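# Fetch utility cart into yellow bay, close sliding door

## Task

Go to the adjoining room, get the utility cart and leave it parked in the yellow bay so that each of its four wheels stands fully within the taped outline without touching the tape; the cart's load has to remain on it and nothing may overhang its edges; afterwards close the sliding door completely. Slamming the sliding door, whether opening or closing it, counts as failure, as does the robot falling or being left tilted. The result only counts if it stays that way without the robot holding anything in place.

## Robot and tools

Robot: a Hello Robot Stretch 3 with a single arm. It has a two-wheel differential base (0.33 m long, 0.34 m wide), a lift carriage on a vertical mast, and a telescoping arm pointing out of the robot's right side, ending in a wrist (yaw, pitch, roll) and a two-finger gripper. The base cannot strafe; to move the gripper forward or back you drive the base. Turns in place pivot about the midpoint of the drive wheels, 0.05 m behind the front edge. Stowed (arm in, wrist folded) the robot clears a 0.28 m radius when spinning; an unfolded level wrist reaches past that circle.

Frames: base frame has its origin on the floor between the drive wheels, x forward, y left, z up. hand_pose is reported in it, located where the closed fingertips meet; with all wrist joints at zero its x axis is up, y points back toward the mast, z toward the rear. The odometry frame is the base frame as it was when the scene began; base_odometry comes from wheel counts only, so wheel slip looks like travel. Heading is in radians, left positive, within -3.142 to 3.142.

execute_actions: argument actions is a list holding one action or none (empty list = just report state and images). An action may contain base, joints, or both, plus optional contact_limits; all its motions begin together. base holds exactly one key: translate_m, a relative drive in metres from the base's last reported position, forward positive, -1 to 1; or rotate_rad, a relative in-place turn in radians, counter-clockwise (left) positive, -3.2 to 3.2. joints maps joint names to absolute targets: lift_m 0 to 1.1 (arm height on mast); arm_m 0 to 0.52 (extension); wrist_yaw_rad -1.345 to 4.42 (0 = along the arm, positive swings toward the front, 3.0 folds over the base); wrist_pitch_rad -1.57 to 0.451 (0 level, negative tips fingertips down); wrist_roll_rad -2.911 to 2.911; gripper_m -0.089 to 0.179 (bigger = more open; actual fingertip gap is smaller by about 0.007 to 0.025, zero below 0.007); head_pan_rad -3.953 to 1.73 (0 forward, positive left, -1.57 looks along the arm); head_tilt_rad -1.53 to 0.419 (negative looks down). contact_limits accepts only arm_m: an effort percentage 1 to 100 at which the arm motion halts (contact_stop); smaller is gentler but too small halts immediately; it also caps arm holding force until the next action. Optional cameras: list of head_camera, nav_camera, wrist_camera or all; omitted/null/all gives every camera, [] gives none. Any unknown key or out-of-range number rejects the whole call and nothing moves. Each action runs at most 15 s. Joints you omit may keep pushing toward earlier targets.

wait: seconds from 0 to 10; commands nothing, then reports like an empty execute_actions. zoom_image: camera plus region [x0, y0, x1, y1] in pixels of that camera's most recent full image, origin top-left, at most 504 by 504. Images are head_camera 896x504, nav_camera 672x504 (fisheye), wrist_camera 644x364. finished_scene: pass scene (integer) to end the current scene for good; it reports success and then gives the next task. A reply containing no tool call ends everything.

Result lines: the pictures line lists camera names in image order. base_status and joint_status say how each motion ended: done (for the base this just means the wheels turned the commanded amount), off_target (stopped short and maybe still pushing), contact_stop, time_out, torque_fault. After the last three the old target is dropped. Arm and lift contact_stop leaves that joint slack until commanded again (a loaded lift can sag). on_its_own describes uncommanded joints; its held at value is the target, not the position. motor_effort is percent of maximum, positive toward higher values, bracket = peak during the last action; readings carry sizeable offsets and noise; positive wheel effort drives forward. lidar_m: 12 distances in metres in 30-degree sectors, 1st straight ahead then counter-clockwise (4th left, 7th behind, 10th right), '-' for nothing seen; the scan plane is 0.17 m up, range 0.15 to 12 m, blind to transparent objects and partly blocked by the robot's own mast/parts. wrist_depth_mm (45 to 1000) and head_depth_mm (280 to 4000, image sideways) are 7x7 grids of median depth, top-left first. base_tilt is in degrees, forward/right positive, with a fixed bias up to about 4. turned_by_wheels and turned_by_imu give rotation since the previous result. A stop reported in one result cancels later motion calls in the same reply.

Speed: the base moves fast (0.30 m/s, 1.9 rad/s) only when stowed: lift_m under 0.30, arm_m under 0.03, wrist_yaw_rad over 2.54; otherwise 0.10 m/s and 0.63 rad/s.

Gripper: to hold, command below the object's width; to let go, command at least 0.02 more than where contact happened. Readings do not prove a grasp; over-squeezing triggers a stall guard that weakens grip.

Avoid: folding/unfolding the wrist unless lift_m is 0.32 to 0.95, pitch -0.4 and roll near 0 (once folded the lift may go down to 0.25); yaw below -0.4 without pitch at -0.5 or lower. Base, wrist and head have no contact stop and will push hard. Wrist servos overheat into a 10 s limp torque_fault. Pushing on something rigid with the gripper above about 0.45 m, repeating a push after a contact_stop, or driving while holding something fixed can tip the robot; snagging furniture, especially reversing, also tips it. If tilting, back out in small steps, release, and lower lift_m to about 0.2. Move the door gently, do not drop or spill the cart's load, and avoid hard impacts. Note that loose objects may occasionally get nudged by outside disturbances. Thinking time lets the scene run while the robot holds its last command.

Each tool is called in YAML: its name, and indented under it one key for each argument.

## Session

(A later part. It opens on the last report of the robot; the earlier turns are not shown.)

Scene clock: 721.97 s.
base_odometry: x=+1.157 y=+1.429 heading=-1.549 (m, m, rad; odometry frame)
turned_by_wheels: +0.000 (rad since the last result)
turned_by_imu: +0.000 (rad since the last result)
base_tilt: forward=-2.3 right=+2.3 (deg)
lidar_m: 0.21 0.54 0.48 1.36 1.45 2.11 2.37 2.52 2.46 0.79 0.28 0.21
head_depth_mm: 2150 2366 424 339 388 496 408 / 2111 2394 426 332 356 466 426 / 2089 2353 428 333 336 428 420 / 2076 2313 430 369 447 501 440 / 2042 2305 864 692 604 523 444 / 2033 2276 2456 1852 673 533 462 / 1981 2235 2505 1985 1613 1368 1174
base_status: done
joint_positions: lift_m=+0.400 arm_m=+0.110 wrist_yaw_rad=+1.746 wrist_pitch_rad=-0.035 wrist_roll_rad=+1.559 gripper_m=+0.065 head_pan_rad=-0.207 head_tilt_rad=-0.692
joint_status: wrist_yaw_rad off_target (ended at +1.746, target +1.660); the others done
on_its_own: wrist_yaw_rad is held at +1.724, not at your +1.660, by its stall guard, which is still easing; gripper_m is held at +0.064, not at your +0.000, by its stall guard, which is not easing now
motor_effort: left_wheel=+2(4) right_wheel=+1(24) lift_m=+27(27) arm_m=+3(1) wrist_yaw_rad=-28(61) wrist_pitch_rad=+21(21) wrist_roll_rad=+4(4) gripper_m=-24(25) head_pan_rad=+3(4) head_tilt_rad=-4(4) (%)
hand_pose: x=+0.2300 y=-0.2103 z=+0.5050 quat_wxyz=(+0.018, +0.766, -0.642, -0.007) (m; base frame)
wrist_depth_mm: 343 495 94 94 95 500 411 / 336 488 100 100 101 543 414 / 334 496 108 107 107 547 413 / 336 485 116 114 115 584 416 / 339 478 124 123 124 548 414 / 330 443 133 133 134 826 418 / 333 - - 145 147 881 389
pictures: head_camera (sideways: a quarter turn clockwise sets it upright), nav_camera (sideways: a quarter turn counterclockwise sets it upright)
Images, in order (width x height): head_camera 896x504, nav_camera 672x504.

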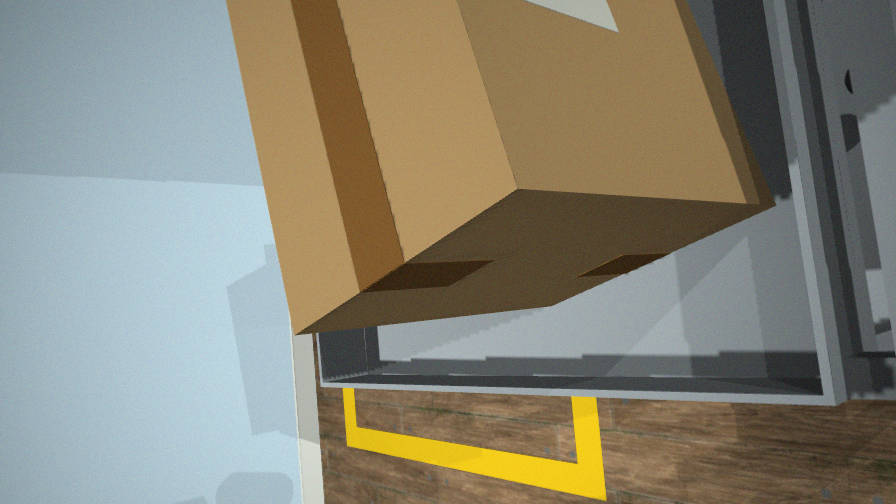

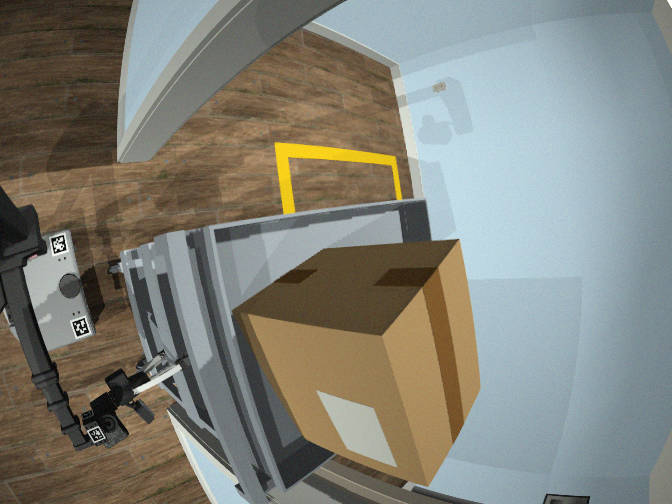

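execute_actions:
  actions:
    - {"base":{"translate_m":0.25},"joints":{"arm_m":0.13,"wrist_yaw_rad":1.70}}
  cameras: ["head_camera","nav_camera"]

Scene clock: 732.57 s.
base_odometry: x=+1.162 y=+1.179 heading=-1.549 (m, m, rad; odometry frame)
turned_by_wheels: +0.000 (rad since the last result)
turned_by_imu: -0.001 (rad since the last result)
base_tilt: forward=-2.4 right=+2.4 (deg)
lidar_m: 0.18 1.76 0.39 0.39 1.42 2.08 2.61 2.79 2.47 0.56 0.27 0.19
head_depth_mm: 1923 2133 424 330 353 485 420 / 1887 2126 427 332 334 421 442 / 1869 2122 429 358 409 488 459 / 1864 2072 432 447 548 522 451 / 1830 2063 2216 758 619 535 481 / 1817 2046 2262 1845 1616 1364 1180 / 1793 2006 2298 1976 1618 1368 1180
base_status: done
joint_positions: lift_m=+0.400 arm_m=+0.130 wrist_yaw_rad=+1.627 wrist_pitch_rad=-0.032 wrist_roll_rad=+1.578 gripper_m=+0.065 head_pan_rad=-0.207 head_tilt_rad=-0.692
joint_status: wrist_yaw_rad off_target (ended at +1.627, target +1.700); the others done
on_its_own: wrist_yaw_rad is held at +1.637, not at your +1.700, by its stall guard, which is not easing now; gripper_m is held at +0.064, not at your +0.000, by its stall guard, which is not easing now; wrist_yaw_rad is at rest, and its effort (+14) is outside its rest range (-12 to +12)
motor_effort: left_wheel=-1(7) right_wheel=+4(19) lift_m=+27(27) arm_m=-2(11) wrist_yaw_rad=+14(73) wrist_pitch_rad=+19(22) wrist_roll_rad=-3(5) gripper_m=-24(24) head_pan_rad=+5(5) head_tilt_rad=-4(4) (%)
hand_pose: x=+0.2336 y=-0.2609 z=+0.5057 quat_wxyz=(+0.010, +0.726, -0.687, -0.014) (m; base frame)
wrist_depth_mm: 351 - 113 112 112 559 388 / 342 495 116 116 116 598 411 / 339 483 120 119 120 618 416 / 339 471 124 123 123 628 419 / 337 469 127 126 127 547 419 / 333 432 131 131 132 560 428 / 329 547 - 135 135 895 404
pictures: head_camera (sideways: a quarter turn clockwise sets it upright), nav_camera (sideways: a quarter turn counterclockwise sets it upright)
Images, in order (width x height): head_camera 896x504, nav_camera 672x504.

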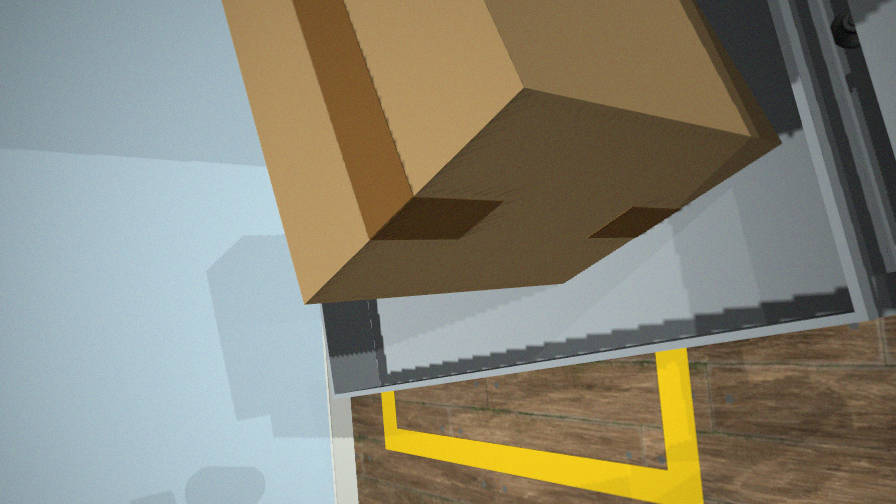

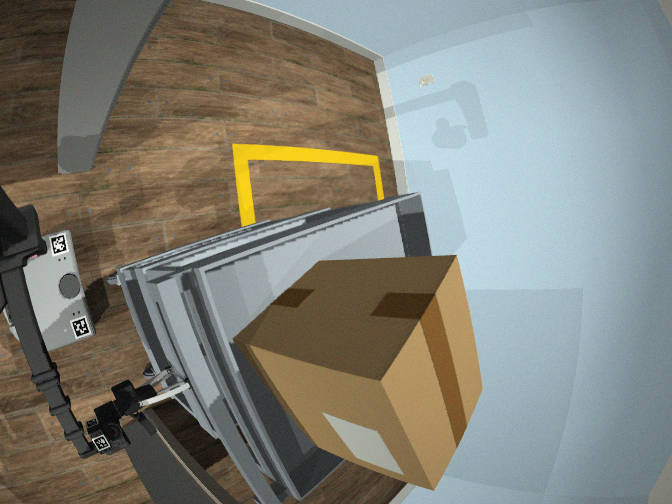

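execute_actions:
  actions:
    - {"base":{"translate_m":0.25},"joints":{"arm_m":0.105,"wrist_yaw_rad":1.65}}
  cameras: ["head_camera","nav_camera"]

Scene clock: 740.43 s.
base_odometry: x=+1.167 y=+0.929 heading=-1.549 (m, m, rad; odometry frame)
turned_by_wheels: +0.000 (rad since the last result)
turned_by_imu: +0.000 (rad since the last result)
base_tilt: forward=-2.4 right=+2.4 (deg)
lidar_m: 0.20 0.20 1.35 0.39 0.39 2.04 2.86 3.05 0.61 0.56 0.28 0.20
head_depth_mm: 1699 1867 424 338 386 495 411 / 1660 1861 425 331 350 461 425 / 1644 1846 429 333 330 416 438 / 1636 1847 431 362 426 499 461 / 1616 1811 456 529 602 522 452 / 1595 1799 1977 815 655 549 463 / 1583 1770 2031 1977 1613 1363 1176
base_status: done
joint_positions: lift_m=+0.400 arm_m=+0.105 wrist_yaw_rad=+1.719 wrist_pitch_rad=-0.035 wrist_roll_rad=+1.564 gripper_m=+0.065 head_pan_rad=-0.207 head_tilt_rad=-0.692
joint_status: wrist_yaw_rad off_target (ended at +1.719, target +1.650); the others done
on_its_own: wrist_yaw_rad is held at +1.712, not at your +1.650, by its stall guard, which is not easing now; gripper_m is held at +0.064, not at your +0.000, by its stall guard, which is not easing now
motor_effort: left_wheel=+1(6) right_wheel=+2(28) lift_m=+27(27) arm_m=+2(10) wrist_yaw_rad=-9(88) wrist_pitch_rad=+21(21) wrist_roll_rad=+2(6) gripper_m=-24(25) head_pan_rad=+4(4) head_tilt_rad=-4(4) (%)
hand_pose: x=+0.2311 y=-0.2121 z=+0.5051 quat_wxyz=(+0.016, +0.757, -0.653, -0.009) (m; base frame)
wrist_depth_mm: 342 496 100 100 100 534 409 / 342 492 105 105 105 533 411 / 338 490 112 110 111 572 411 / 340 479 118 117 118 585 418 / 337 483 124 124 125 552 420 / 334 437 132 132 133 549 424 / 332 - - 142 142 913 399
pictures: head_camera (sideways: a quarter turn clockwise sets it upright), nav_camera (sideways: a quarter turn counterclockwise sets it upright)
Images, in order (width x height): head_camera 896x504, nav_camera 672x504.

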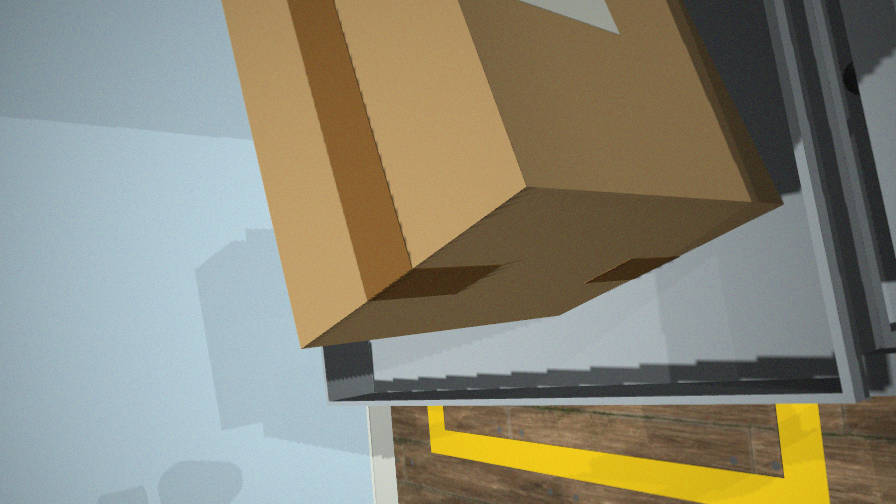

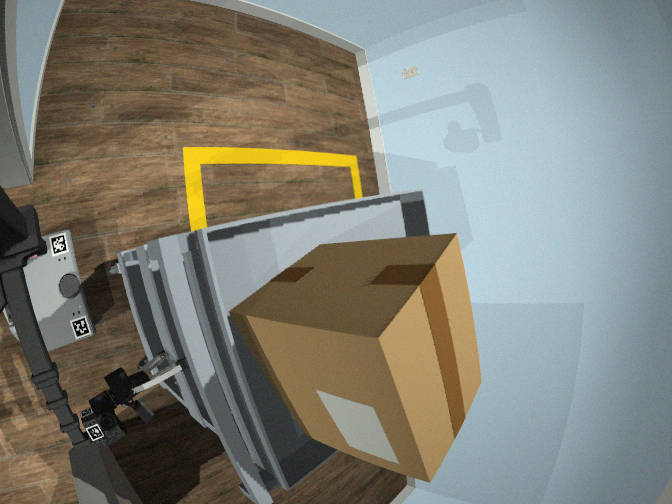

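execute_actions:
  actions:
    - {"base":{"translate_m":0.25},"joints":{"arm_m":0.112,"wrist_yaw_rad":1.67,"head_tilt_rad":-0.9}}
  cameras: ["head_camera","nav_camera"]

Scene clock: 749.30 s.
base_odometry: x=+1.173 y=+0.679 heading=-1.549 (m, m, rad; odometry frame)
turned_by_wheels: +0.000 (rad since the last result)
turned_by_imu: +0.000 (rad since the last result)
base_tilt: forward=-2.3 right=+2.4 (deg)
lidar_m: 0.19 1.72 1.33 1.12 0.50 0.54 3.11 3.28 0.65 2.03 0.28 0.20
head_depth_mm: 478 375 317 394 521 439 1096 / 1453 376 310 348 486 435 1075 / 1479 378 319 355 465 425 1067 / 1495 381 369 475 526 447 994 / 1476 414 546 606 537 436 1082 / 1462 824 750 1535 1382 1243 1116 / 1454 1690 1877 1628 1427 1244 1117
base_status: done
joint_positions: lift_m=+0.400 arm_m=+0.112 wrist_yaw_rad=+1.676 wrist_pitch_rad=-0.034 wrist_roll_rad=+1.566 gripper_m=+0.065 head_pan_rad=-0.207 head_tilt_rad=-0.889
joint_status: all done
on_its_own: gripper_m is held at +0.064, not at your +0.000, by its stall guard, which is not easing now
motor_effort: left_wheel=+0(6) right_wheel=+4(18) lift_m=+27(27) arm_m=+1(10) wrist_yaw_rad=-8(63) wrist_pitch_rad=+21(21) wrist_roll_rad=+1(3) gripper_m=-24(24) head_pan_rad=+6(3) head_tilt_rad=-6(29) (%)
hand_pose: x=+0.2325 y=-0.2301 z=+0.5053 quat_wxyz=(+0.015, +0.743, -0.669, -0.010) (m; base frame)
wrist_depth_mm: 344 571 107 107 108 532 409 / 339 496 111 111 112 574 417 / 338 496 116 116 116 572 414 / 337 487 122 120 121 613 417 / 335 481 126 125 127 550 421 / 334 441 131 131 132 540 418 / 332 - - 137 138 920 407
pictures: head_camera (sideways: a quarter turn clockwise sets it upright), nav_camera (sideways: a quarter turn counterclockwise sets it upright)
Images, in order (width x height): head_camera 896x504, nav_camera 672x504.

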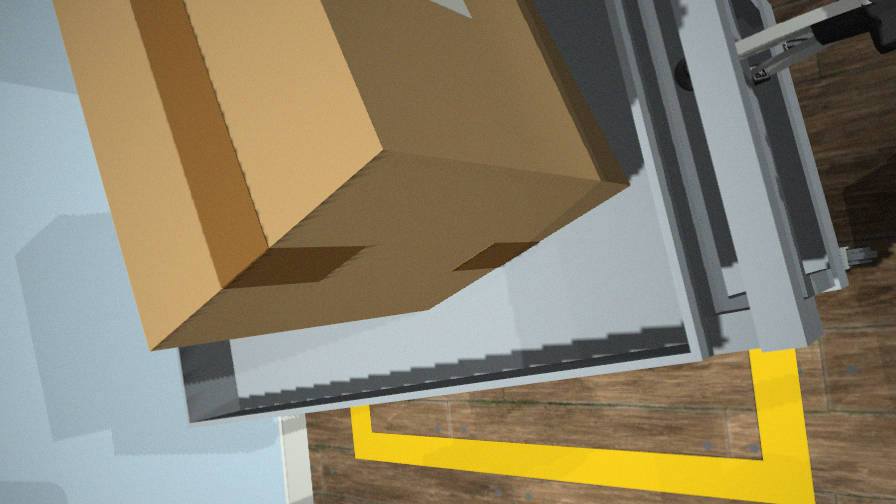

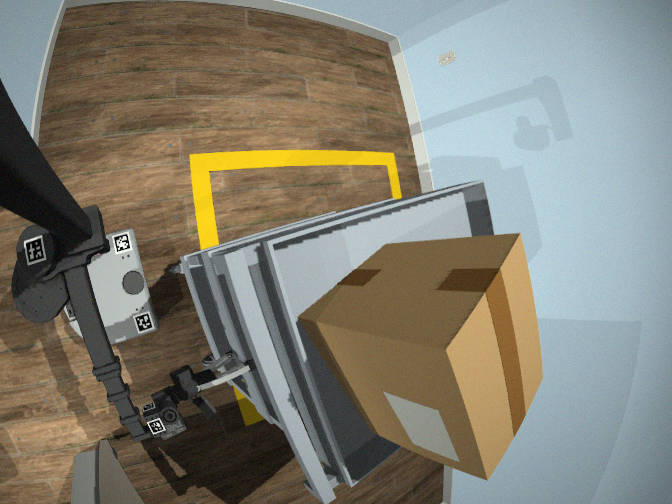

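execute_actions:
  actions:
    - {"base":{"translate_m":0.34},"joints":{"arm_m":0.09,"wrist_yaw_rad":1.70,"head_tilt_rad":-1.1}}

Scene clock: 764.27 s.
base_odometry: x=+1.180 y=+0.339 heading=-1.549 (m, m, rad; odometry frame)
turned_by_wheels: +0.000 (rad since the last result)
turned_by_imu: +0.000 (rad since the last result)
base_tilt: forward=-2.3 right=+2.4 (deg)
lidar_m: 0.20 0.20 1.30 1.28 0.94 0.77 3.45 0.89 1.00 2.49 0.27 0.20
head_depth_mm: 313 308 419 529 806 1209 1082 / 314 291 380 502 491 1178 1110 / 316 288 346 466 481 1177 - / 316 289 348 512 441 1164 - / 325 368 568 538 447 1179 1130 / 419 657 589 525 440 1184 1101 / 1196 1486 1563 1439 1312 1202 1108
base_status: done
joint_positions: lift_m=+0.400 arm_m=+0.090 wrist_yaw_rad=+1.776 wrist_pitch_rad=-0.035 wrist_roll_rad=+1.561 gripper_m=+0.065 head_pan_rad=-0.207 head_tilt_rad=-1.087
joint_status: wrist_yaw_rad off_target (ended at +1.776, target +1.700); the others done
on_its_own: wrist_yaw_rad is held at +1.760, not at your +1.700, by its stall guard, which is not easing now; gripper_m is held at +0.064, not at your +0.000, by its stall guard, which is not easing now; wrist_yaw_rad is at rest, and its effort (-20) is outside its rest range (-12 to +12)
motor_effort: left_wheel=+2(5) right_wheel=+2(26) lift_m=+27(27) arm_m=+3(9) wrist_yaw_rad=-20(79) wrist_pitch_rad=+22(22) wrist_roll_rad=+3(3) gripper_m=-24(24) head_pan_rad=+5(5) head_tilt_rad=-8(29) (%)
hand_pose: x=+0.2285 y=-0.1828 z=+0.5049 quat_wxyz=(+0.017, +0.776, -0.631, -0.007) (m; base frame)
wrist_depth_mm: 342 496 95 95 96 502 413 / 341 491 101 101 101 535 414 / 339 488 108 108 108 573 413 / 342 484 116 114 116 573 420 / 337 477 124 123 124 539 416 / 337 444 133 133 134 819 417 / 336 - - 145 146 909 384
pictures: head_camera (sideways: a quarter turn clockwise sets it upright), nav_camera (sideways: a quarter turn counterclockwise sets it upright), wrist_camera
Images, in order (width x height): head_camera 896x504, nav_camera 672x504, wrist_camera 644x364.

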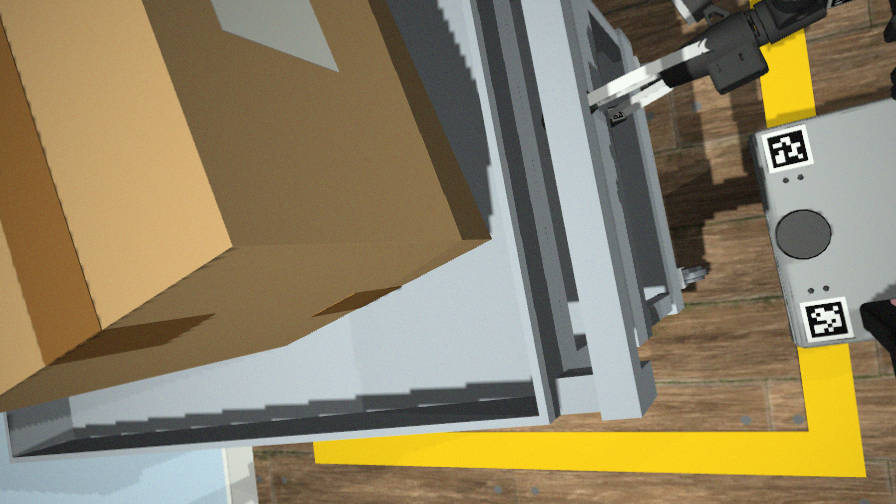

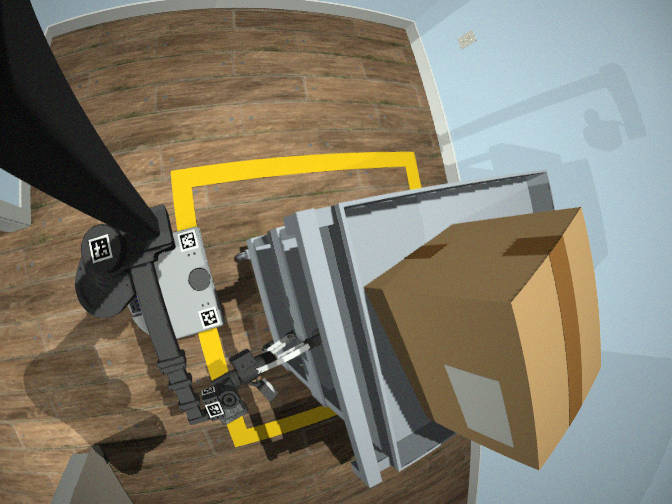

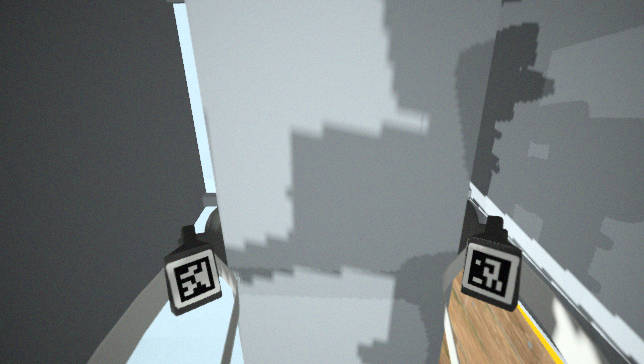

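execute_actions:
  actions:
    - {"base":{"translate_m":0.04},"joints":{"wrist_yaw_rad":1.74}}
  cameras: []

execute_actions:
  actions:
    - {"joints":{"gripper_m":0.17,"wrist_yaw_rad":1.76}}
  cameras: []

execute_actions:
  actions:
    - {"base":{"translate_m":-0.12},"joints":{"head_tilt_rad":-1.0,"head_pan_rad":-0.5}}

Scene clock: 781.97 s.
base_odometry: x=+1.181 y=+0.299 heading=-1.549 (m, m, rad; odometry frame)
turned_by_wheels: +0.000 (rad since the last result)
turned_by_imu: +0.001 (rad since the last result)
base_tilt: forward=-2.3 right=+2.4 (deg)
lidar_m: 0.20 0.20 1.30 1.27 0.99 0.80 3.49 0.92 1.07 2.50 0.27 0.20
head_depth_mm: 313 309 420 529 809 1207 1074 / 315 292 381 503 490 1180 1107 / 316 288 347 467 480 1172 - / 317 289 342 505 440 1161 - / 324 359 555 537 445 1179 1121 / 408 659 595 529 439 1188 1106 / 1160 1434 1576 1429 1312 1197 1106
base_status: done
joint_positions: lift_m=+0.400 arm_m=+0.090 wrist_yaw_rad=+1.785 wrist_pitch_rad=-0.034 wrist_roll_rad=+1.558 gripper_m=+0.065 head_pan_rad=-0.207 head_tilt_rad=-1.087
joint_status: wrist_yaw_rad off_target (ended at +1.785, target +1.740)
on_its_own: wrist_yaw_rad is held at +1.791, not at your +1.740, by its stall guard, which is not easing now; gripper_m is held at +0.064, not at your +0.000, by its stall guard, which is not easing now
motor_effort: left_wheel=+1(5) right_wheel=-1(18) lift_m=+27(27) arm_m=+2(3) wrist_yaw_rad=+7(44) wrist_pitch_rad=+21(22) wrist_roll_rad=+4(5) gripper_m=-25(24) head_pan_rad=+5(4) head_tilt_rad=-8(8) (%)
hand_pose: x=+0.2280 y=-0.1805 z=+0.5051 quat_wxyz=(+0.018, +0.779, -0.627, -0.006) (m; base frame)
wrist_depth_mm: 343 495 94 95 96 501 410 / 343 491 101 101 101 541 417 / 341 488 108 107 108 537 410 / 336 482 116 115 115 587 414 / 337 475 124 124 124 547 419 / 337 449 135 134 135 845 420 / 333 - - 145 147 894 394
pictures: none
No camera images: the call's "cameras" was empty. Leave "cameras" out to get every camera's image.

Scene clock: 783.50 s.
base_odometry: x=+1.181 y=+0.299 heading=-1.549 (m, m, rad; odometry frame)
turned_by_wheels: +0.000 (rad since the last result)
turned_by_imu: +0.000 (rad since the last result)
base_tilt: forward=-2.3 right=+2.4 (deg)
lidar_m: 0.20 0.20 1.29 1.27 0.99 0.80 3.49 0.92 1.07 2.49 0.27 0.20
head_depth_mm: 313 309 420 529 800 1202 1079 / 315 292 380 503 490 1183 1103 / 315 288 346 468 480 1178 - / 317 289 343 507 441 1161 - / 324 360 556 537 445 1175 1123 / 408 659 596 529 439 1187 1106 / 1159 1430 1576 1428 1308 1202 1103
base_status: not commanded
joint_positions: lift_m=+0.400 arm_m=+0.090 wrist_yaw_rad=+1.762 wrist_pitch_rad=-0.022 wrist_roll_rad=+1.570 gripper_m=+0.170 head_pan_rad=-0.207 head_tilt_rad=-1.087
joint_status: all done
motor_effort: left_wheel=+1(1) right_wheel=-2(2) lift_m=+27(27) arm_m=+2(2) wrist_yaw_rad=-2(25) wrist_pitch_rad=+14(21) wrist_roll_rad=+0(5) gripper_m=+0(96) head_pan_rad=+4(4) head_tilt_rad=-8(8) (%)
hand_pose: x=+0.2296 y=-0.1862 z=+0.5082 quat_wxyz=(+0.009, +0.771, -0.636, -0.007) (m; base frame)
wrist_depth_mm: 336 487 95 96 96 518 421 / 333 479 102 101 102 514 419 / 336 476 108 107 108 549 419 / 327 469 118 114 115 593 422 / 329 437 126 122 123 623 400 / 314 - - 131 132 - - / 345 - - 142 143 922 405
pictures: none
No camera images: the call's "cameras" was empty. Leave "cameras" out to get every camera's image.

Scene clock: 785.83 s.
base_odometry: x=+1.178 y=+0.419 heading=-1.549 (m, m, rad; odometry frame)
turned_by_wheels: +0.000 (rad since the last result)
turned_by_imu: +0.001 (rad since the last result)
base_tilt: forward=-2.4 right=+2.4 (deg)
lidar_m: 0.31 1.49 1.31 1.28 0.83 0.70 3.38 0.83 0.89 2.49 0.44 0.33
head_depth_mm: 1659 1901 570 1469 1317 1212 1077 / 495 632 601 828 1302 1216 1107 / 430 523 619 576 1140 1203 1128 / 400 465 571 521 884 1198 1109 / 384 418 504 505 857 1164 1101 / 378 381 450 516 804 1181 1105 / 380 354 512 571 483 1215 1112
base_status: done
joint_positions: lift_m=+0.400 arm_m=+0.090 wrist_yaw_rad=+1.762 wrist_pitch_rad=-0.022 wrist_roll_rad=+1.570 gripper_m=+0.170 head_pan_rad=-0.493 head_tilt_rad=-1.001
joint_status: all done
motor_effort: left_wheel=+1(2) right_wheel=-2(5) lift_m=+28(27) arm_m=+2(1) wrist_yaw_rad=-2(2) wrist_pitch_rad=+13(14) wrist_roll_rad=-1(1) gripper_m=+0(0) head_pan_rad=-4(32) head_tilt_rad=+1(14) (%)
hand_pose: x=+0.2296 y=-0.1862 z=+0.5083 quat_wxyz=(+0.009, +0.771, -0.636, -0.007) (m; base frame)
wrist_depth_mm: 337 482 692 203 702 616 419 / 334 475 - 215 785 628 415 / 331 472 - 228 824 629 428 / 331 472 873 243 858 640 426 / 330 434 - 261 - 654 404 / 313 - - 279 - - - / 341 - - 303 - 906 411
pictures: head_camera (sideways: a quarter turn clockwise sets it upright), nav_camera (sideways: a quarter turn counterclockwise sets it upright), wrist_camera
Images, in order (width x height): head_camera 896x504, nav_camera 672x504, wrist_camera 644x364.

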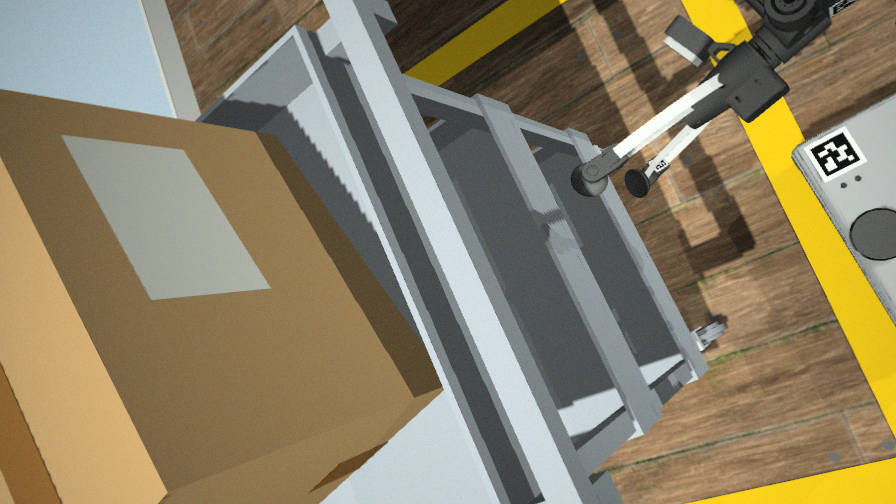

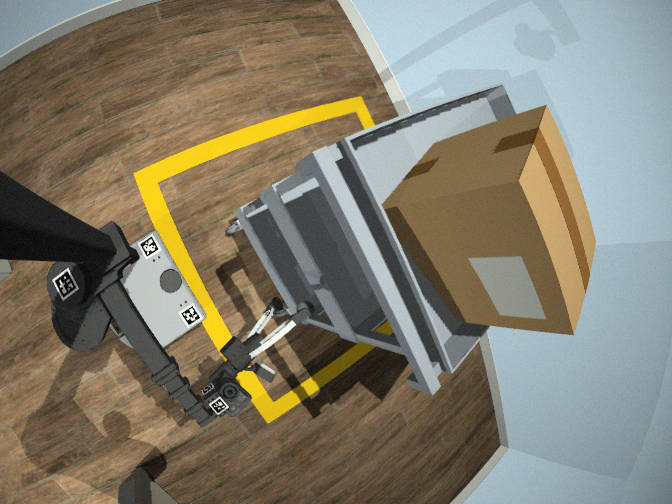

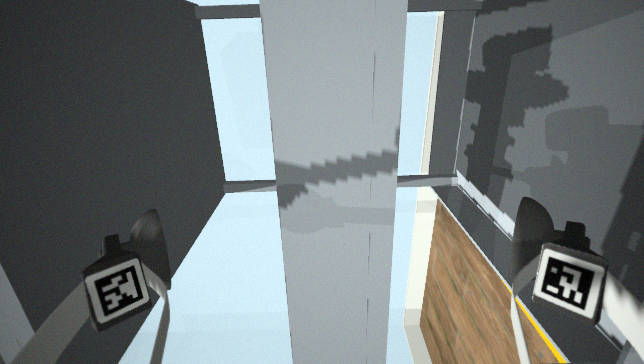

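execute_actions:
  actions:
    - {"joints":{"arm_m":0.0,"gripper_m":0.0,"wrist_roll_rad":0.0,"wrist_pitch_rad":-0.4,"head_tilt_rad":-0.8,"head_pan_rad":-0.4},"base":{"translate_m":-0.1}}
  cameras: []

execute_actions:
  actions:
    - {"joints":{"wrist_yaw_rad":3.0}}
  cameras: ["head_camera","nav_camera"]

Scene clock: 794.90 s.
base_odometry: x=+1.176 y=+0.519 heading=-1.549 (m, m, rad; odometry frame)
turned_by_wheels: +0.000 (rad since the last result)
turned_by_imu: +0.001 (rad since the last result)
base_tilt: forward=-2.4 right=+2.4 (deg)
lidar_m: 0.41 1.60 1.31 1.29 0.70 0.62 3.26 0.77 0.75 2.48 1.99 0.43
head_depth_mm: 1515 1768 2000 1606 1468 1267 1121 / 1444 1630 739 630 985 1256 1124 / 1346 547 653 609 954 1180 1140 / 634 512 587 598 938 1156 1135 / 637 482 536 591 901 1092 1119 / 1230 460 493 572 883 864 1119 / 1218 481 589 676 539 1263 1146
base_status: done
joint_positions: lift_m=+0.400 arm_m=+0.002 wrist_yaw_rad=+1.761 wrist_pitch_rad=-0.415 wrist_roll_rad=+0.004 gripper_m=+0.000 head_pan_rad=-0.407 head_tilt_rad=-0.803
joint_status: all done
joint sent to its limit — the command would take arm_m past its lower limit, so that joint was sent only as far as its limit.
motor_effort: left_wheel=+1(2) right_wheel=-1(5) lift_m=+27(27) arm_m=-3(3) wrist_yaw_rad=-2(2) wrist_pitch_rad=+9(13) wrist_roll_rad=-2(3) gripper_m=-3(94) head_pan_rad=+4(17) head_tilt_rad=+2(23) (%)
hand_pose: x=+0.1994 y=-0.1046 z=+0.4130 quat_wxyz=(+0.552, +0.627, -0.329, +0.440) (m; base frame)
wrist_depth_mm: - - 327 309 294 282 269 / - - - - 921 - - / - - - 770 779 764 927 / 966 916 823 626 609 577 749 / 752 744 691 - 450 438 642 / 651 630 632 600 577 473 582 / 561 549 541 535 525 516 509
pictures: none
No camera images: the call's "cameras" was empty. Leave "cameras" out to get every camera's image.

Scene clock: 796.53 s.
base_odometry: x=+1.176 y=+0.519 heading=-1.549 (m, m, rad; odometry frame)
turned_by_wheels: +0.000 (rad since the last result)
turned_by_imu: +0.000 (rad since the last result)
base_tilt: forward=-2.4 right=+2.4 (deg)
lidar_m: 0.41 1.60 1.31 1.29 0.70 0.62 3.27 0.77 0.75 2.48 1.98 0.43
head_depth_mm: 1527 1758 2000 1600 1468 1274 1122 / 1445 1632 739 632 982 1256 1130 / 1349 548 650 609 957 1170 1134 / 635 512 587 600 932 1150 1131 / 641 483 536 592 901 1088 1112 / 1225 461 493 571 881 868 1121 / 1218 482 586 673 540 1264 1138
base_status: not commanded
joint_positions: lift_m=+0.400 arm_m=+0.002 wrist_yaw_rad=+2.998 wrist_pitch_rad=-0.415 wrist_roll_rad=+0.004 gripper_m=+0.000 head_pan_rad=-0.407 head_tilt_rad=-0.803
joint_status: all done
motor_effort: left_wheel=+1(1) right_wheel=-1(1) lift_m=+27(27) arm_m=-2(3) wrist_yaw_rad=+4(8) wrist_pitch_rad=+9(9) wrist_roll_rad=-2(2) gripper_m=-3(3) head_pan_rad=+6(5) head_tilt_rad=+2(2) (%)
hand_pose: x=+0.0109 y=+0.0754 z=+0.4130 quat_wxyz=(+0.195, +0.702, +0.095, +0.679) (m; base frame)
wrist_depth_mm: 657 - - - - - - / 674 - - - - - - / 663 858 - - - - - / 648 835 889 855 831 830 824 / 630 755 748 - 713 706 670 / 612 643 - 589 597 600 595 / 561 553 560 547 524 525 517
pictures: head_camera (sideways: a quarter turn clockwise sets it upright), nav_camera (sideways: a quarter turn counterclockwise sets it upright)
Images, in order (width x height): head_camera 896x504, nav_camera 672x504.

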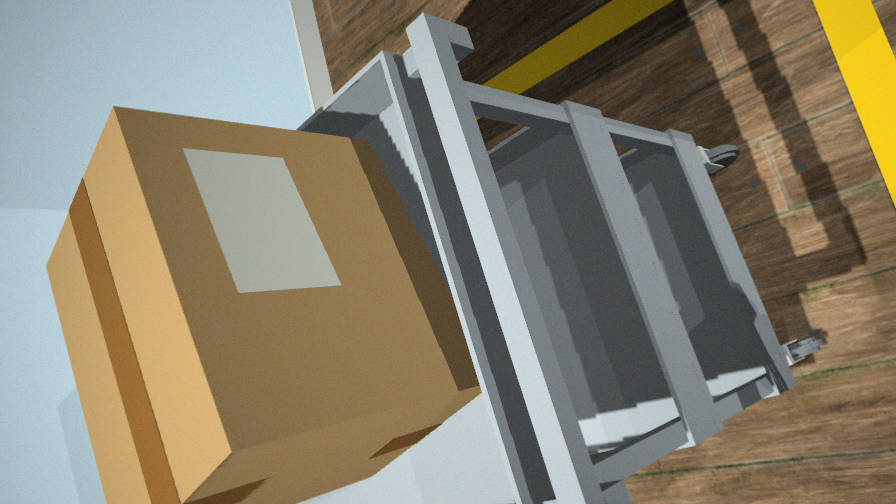

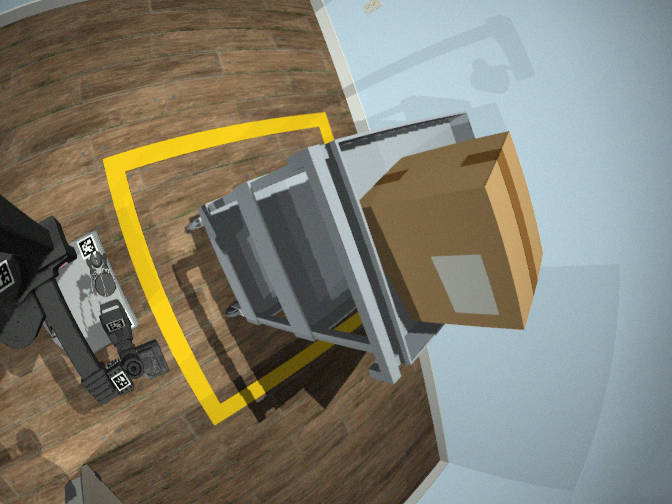

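execute_actions:
  actions:
    - {"joints":{"lift_m":0.25,"head_pan_rad":0.0,"head_tilt_rad":-0.5},"base":{"translate_m":-0.19}}
  cameras: []

execute_actions:
  actions:
    - {"joints":{"head_pan_rad":1.2,"head_tilt_rad":-0.6},"base":{"rotate_rad":-1.645}}
  cameras: ["head_camera","nav_camera"]

Scene clock: 806.30 s.
base_odometry: x=+1.172 y=+0.709 heading=-1.549 (m, m, rad; odometry frame)
turned_by_wheels: +0.000 (rad since the last result)
turned_by_imu: +0.001 (rad since the last result)
base_tilt: forward=-2.4 right=+2.4 (deg)
lidar_m: 0.60 1.72 1.33 1.03 0.49 0.54 3.08 3.27 0.64 1.57 2.23 0.62
head_depth_mm: 1378 1489 688 733 698 980 1036 / 1391 1518 673 715 700 979 1106 / 1396 1518 675 701 703 981 1107 / 1418 1546 1230 912 705 981 1111 / 1422 1552 1718 1890 1731 1485 1285 / 1440 1564 1744 1935 1923 1529 1288 / 1448 1589 1761 1963 1935 1551 1286
base_status: done
joint_positions: lift_m=+0.251 arm_m=+0.002 wrist_yaw_rad=+2.999 wrist_pitch_rad=-0.416 wrist_roll_rad=+0.004 gripper_m=+0.000 head_pan_rad=-0.007 head_tilt_rad=-0.506
joint_status: all done
motor_effort: left_wheel=+1(6) right_wheel=-1(7) lift_m=+11(22) arm_m=-2(3) wrist_yaw_rad=+1(2) wrist_pitch_rad=+10(10) wrist_roll_rad=-2(1) gripper_m=-2(2) head_pan_rad=+4(36) head_tilt_rad=+3(30) (%)
hand_pose: x=+0.0106 y=+0.0753 z=+0.2637 quat_wxyz=(+0.195, +0.701, +0.096, +0.679) (m; base frame)
wrist_depth_mm: 430 - - - - - - / 413 - - - - - 958 / 424 547 812 771 779 743 724 / 470 537 662 632 617 604 588 / 513 526 548 - 509 496 491 / 479 - - - 430 424 427 / - - - - 380 377 370
pictures: none
No camera images: the call's "cameras" was empty. Leave "cameras" out to get every camera's image.

Scene clock: 808.53 s.
base_odometry: x=+1.172 y=+0.709 heading=+3.089 (m, m, rad; odometry frame)
turned_by_wheels: -1.645 (rad since the last result)
turned_by_imu: -1.647 (rad since the last result)
base_tilt: forward=-2.4 right=+2.4 (deg)
lidar_m: 1.16 2.36 0.64 0.60 1.76 1.35 1.26 0.49 0.51 3.09 3.23 0.64
head_depth_mm: 1670 1890 2153 2213 1728 1428 1210 / 1617 1792 2035 2211 1749 1434 1221 / 1559 1750 1958 849 1647 1411 1218 / 1500 1643 810 804 1088 1221 1192 / 1453 1506 728 777 1089 1190 1154 / 1402 1489 673 723 1056 970 1134 / 1363 1446 633 700 1024 923 1183
base_status: done
joint_positions: lift_m=+0.251 arm_m=+0.002 wrist_yaw_rad=+2.999 wrist_pitch_rad=-0.416 wrist_roll_rad=+0.004 gripper_m=+0.000 head_pan_rad=+1.193 head_tilt_rad=-0.593
joint_status: all done
motor_effort: left_wheel=+2(8) right_wheel=-2(7) lift_m=+11(12) arm_m=-3(3) wrist_yaw_rad=+1(1) wrist_pitch_rad=+10(10) wrist_roll_rad=-2(2) gripper_m=-3(3) head_pan_rad=+5(49) head_tilt_rad=-4(15) (%)
hand_pose: x=+0.0106 y=+0.0753 z=+0.2637 quat_wxyz=(+0.195, +0.701, +0.096, +0.679) (m; base frame)
wrist_depth_mm: - - - - 776 - - / - - 630 645 703 - 990 / 884 844 808 802 742 742 731 / 682 665 647 626 628 601 588 / 552 540 548 - 514 505 495 / 481 - - - 428 424 420 / - - - - 383 374 370
pictures: head_camera (sideways: a quarter turn clockwise sets it upright), nav_camera (sideways: a quarter turn counterclockwise sets it upright)
Images, in order (width x height): head_camera 896x504, nav_camera 672x504.

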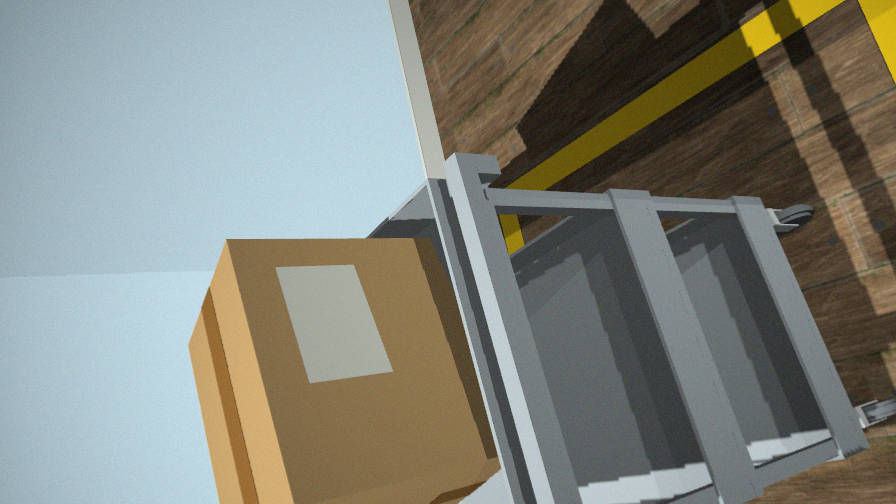

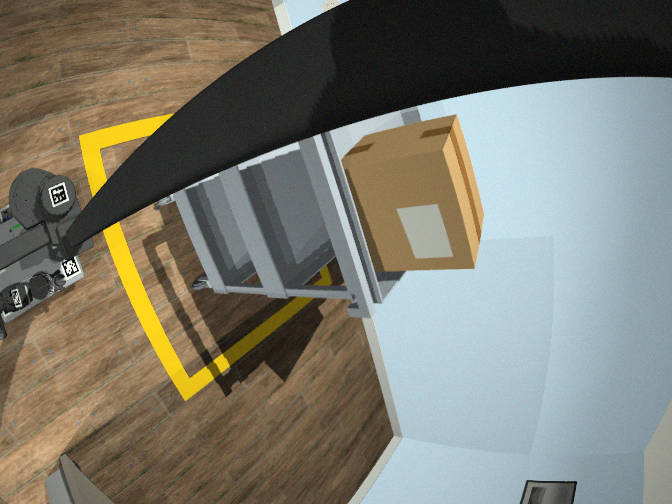

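execute_actions:
  actions:
    - {"joints":{"head_pan_rad":1.73,"head_tilt_rad":-0.7},"base":{"translate_m":0.8}}
  cameras: ["head_camera","nav_camera"]

Scene clock: 814.10 s.
base_odometry: x=+0.373 y=+0.751 heading=+3.089 (m, m, rad; odometry frame)
turned_by_wheels: +0.000 (rad since the last result)
turned_by_imu: +0.000 (rad since the last result)
base_tilt: forward=-2.3 right=+2.4 (deg)
lidar_m: 1.43 1.73 1.73 1.68 0.78 0.87 1.32 1.20 0.30 0.29 0.31 0.42
head_depth_mm: 1370 1541 1739 1894 1598 1346 1168 / 1401 1570 1789 1953 1595 1343 1171 / 1425 1586 1831 1975 1607 1353 1164 / 1439 1630 1867 1962 1610 1355 1176 / 1471 1664 1916 1955 1617 1375 1192 / 1501 1661 1833 1608 - - - / 1532 1635 - - - - 1153
base_status: done
joint_positions: lift_m=+0.251 arm_m=+0.002 wrist_yaw_rad=+2.999 wrist_pitch_rad=-0.416 wrist_roll_rad=+0.004 gripper_m=+0.000 head_pan_rad=+1.723 head_tilt_rad=-0.691
joint_status: all done
motor_effort: left_wheel=+2(9) right_wheel=-3(5) lift_m=+11(12) arm_m=-3(2) wrist_yaw_rad=+1(1) wrist_pitch_rad=+10(10) wrist_roll_rad=-2(2) gripper_m=-2(2) head_pan_rad=+4(41) head_tilt_rad=-5(19) (%)
hand_pose: x=+0.0106 y=+0.0753 z=+0.2637 quat_wxyz=(+0.195, +0.701, +0.096, +0.679) (m; base frame)
wrist_depth_mm: - - - - - - - / 680 - - - - - - / 795 837 816 813 770 758 728 / 661 659 642 633 604 600 588 / 555 536 547 - 514 498 498 / 477 - - - 429 431 420 / - - - - 377 378 373
pictures: head_camera (sideways: a quarter turn clockwise sets it upright), nav_camera (sideways: a quarter turn counterclockwise sets it upright)
Images, in order (width x height): head_camera 896x504, nav_camera 672x504.

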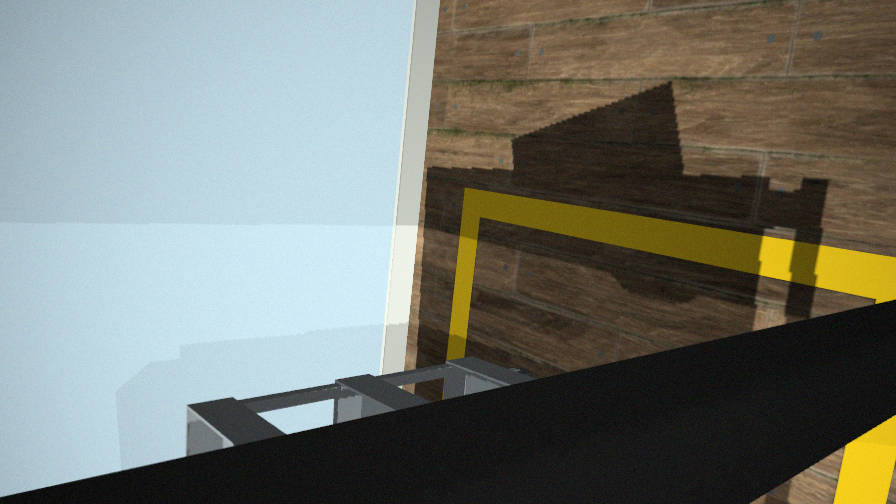

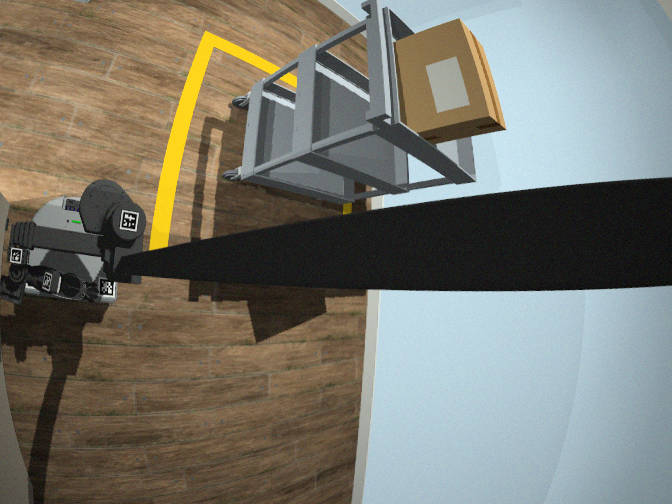

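execute_actions:
  actions:
    - {"joints":{"head_pan_rad":-3.56,"head_tilt_rad":-0.45},"base":{"translate_m":0.92}}
  cameras: ["head_camera","nav_camera"]

Scene clock: 821.23 s.
base_odometry: x=-0.546 y=+0.799 heading=+3.089 (m, m, rad; odometry frame)
turned_by_wheels: +0.000 (rad since the last result)
turned_by_imu: -0.001 (rad since the last result)
base_tilt: forward=-2.4 right=+2.3 (deg)
lidar_m: 0.75 0.78 1.08 1.66 1.73 1.52 1.15 0.43 0.32 0.32 0.38 0.52
head_depth_mm: 2243 2341 2351 2431 2024 1598 1312 / 2572 2695 2057 2128 1963 1596 1318 / 2866 2978 1610 2130 1950 1595 1315 / 2756 2912 1709 2092 1968 1609 1326 / 2671 2914 3061 2706 2049 1613 1322 / 2558 2756 3017 2834 2036 1624 1328 / 2497 2672 2910 2858 2060 1623 1323
base_status: done
joint_positions: lift_m=+0.251 arm_m=+0.002 wrist_yaw_rad=+2.999 wrist_pitch_rad=-0.416 wrist_roll_rad=+0.004 gripper_m=+0.000 head_pan_rad=-3.553 head_tilt_rad=-0.457
joint_status: all done
motor_effort: left_wheel=+2(8) right_wheel=-3(5) lift_m=+12(12) arm_m=-2(2) wrist_yaw_rad=+1(1) wrist_pitch_rad=+10(10) wrist_roll_rad=-1(2) gripper_m=-2(3) head_pan_rad=-5(51) head_tilt_rad=+4(27) (%)
hand_pose: x=+0.0106 y=+0.0753 z=+0.2637 quat_wxyz=(+0.195, +0.701, +0.096, +0.679) (m; base frame)
wrist_depth_mm: - - - - - - 767 / - - - - - 998 784 / 858 839 828 792 782 759 715 / 667 666 644 627 623 605 587 / 547 544 542 - 513 494 490 / 469 - - - 438 434 425 / - - - - 382 378 372
pictures: head_camera (sideways: a quarter turn clockwise sets it upright), nav_camera (sideways: a quarter turn counterclockwise sets it upright)
Images, in order (width x height): head_camera 896x504, nav_camera 672x504.

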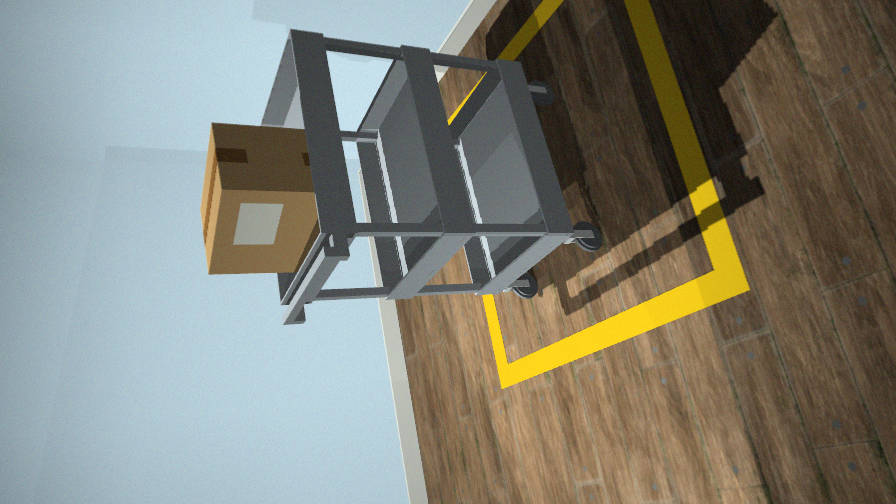

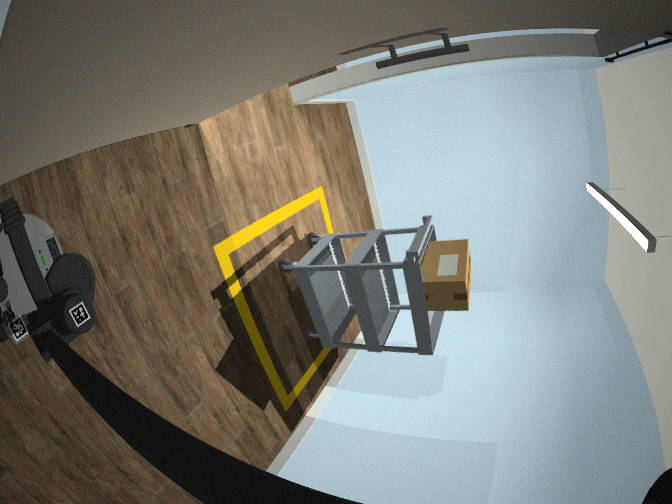

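execute_actions:
  actions:
    - {"joints":{"head_pan_rad":-1.7,"head_tilt_rad":-0.9,"lift_m":0.33}}
  cameras: ["head_camera","nav_camera"]

Scene clock: 825.47 s.
base_odometry: x=-0.546 y=+0.799 heading=+3.089 (m, m, rad; odometry frame)
turned_by_wheels: +0.000 (rad since the last result)
turned_by_imu: +0.000 (rad since the last result)
base_tilt: forward=-2.3 right=+2.3 (deg)
lidar_m: 0.75 0.78 1.08 1.67 1.73 1.52 1.15 0.43 0.32 0.32 0.38 0.52
head_depth_mm: - 301 360 456 623 983 1107 / - 300 353 446 605 941 1126 / 295 341 398 475 623 937 - / 298 347 416 521 694 1051 - / 296 343 410 509 677 1009 1119 / 296 337 404 500 658 972 1122 / 293 333 397 492 644 934 1118
base_status: not commanded
joint_positions: lift_m=+0.329 arm_m=+0.002 wrist_yaw_rad=+2.999 wrist_pitch_rad=-0.416 wrist_roll_rad=+0.004 gripper_m=+0.000 head_pan_rad=-1.707 head_tilt_rad=-0.889
joint_status: all done
motor_effort: left_wheel=+2(2) right_wheel=-3(2) lift_m=+30(29) arm_m=-2(2) wrist_yaw_rad=+1(1) wrist_pitch_rad=+10(10) wrist_roll_rad=-2(2) gripper_m=-3(2) head_pan_rad=+6(51) head_tilt_rad=-7(39) (%)
hand_pose: x=+0.0106 y=+0.0753 z=+0.3426 quat_wxyz=(+0.195, +0.701, +0.096, +0.679) (m; base frame)
wrist_depth_mm: - - - - - - 766 / - - - - - - 767 / - - - 971 935 917 784 / 832 791 785 757 747 738 723 / 659 666 647 - 626 602 599 / 565 552 - - 529 514 514 / 486 502 - - 462 457 450
pictures: head_camera (sideways: a quarter turn clockwise sets it upright), nav_camera (sideways: a quarter turn counterclockwise sets it upright)
Images, in order (width x height): head_camera 896x504, nav_camera 672x504.

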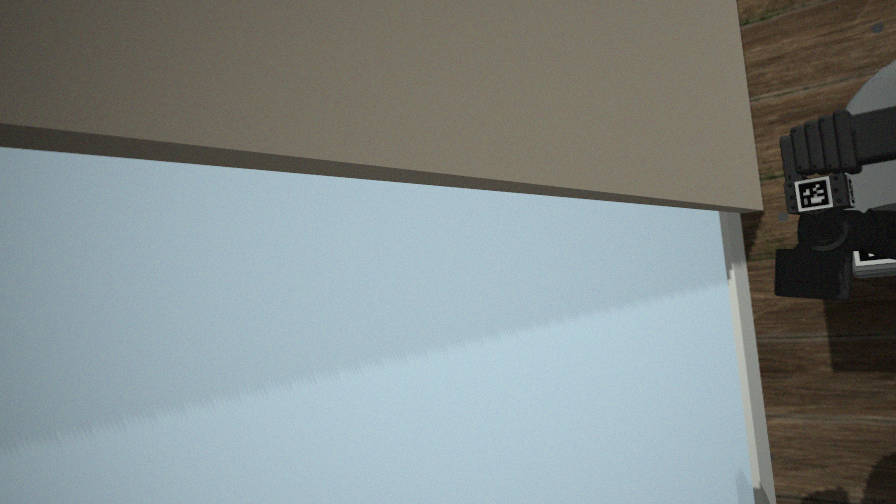

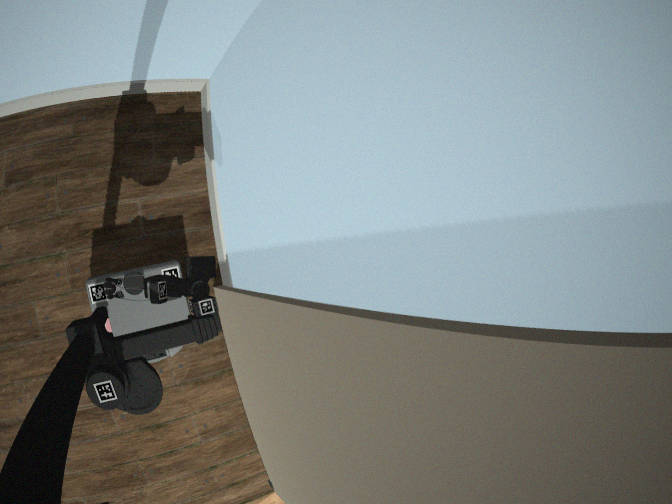

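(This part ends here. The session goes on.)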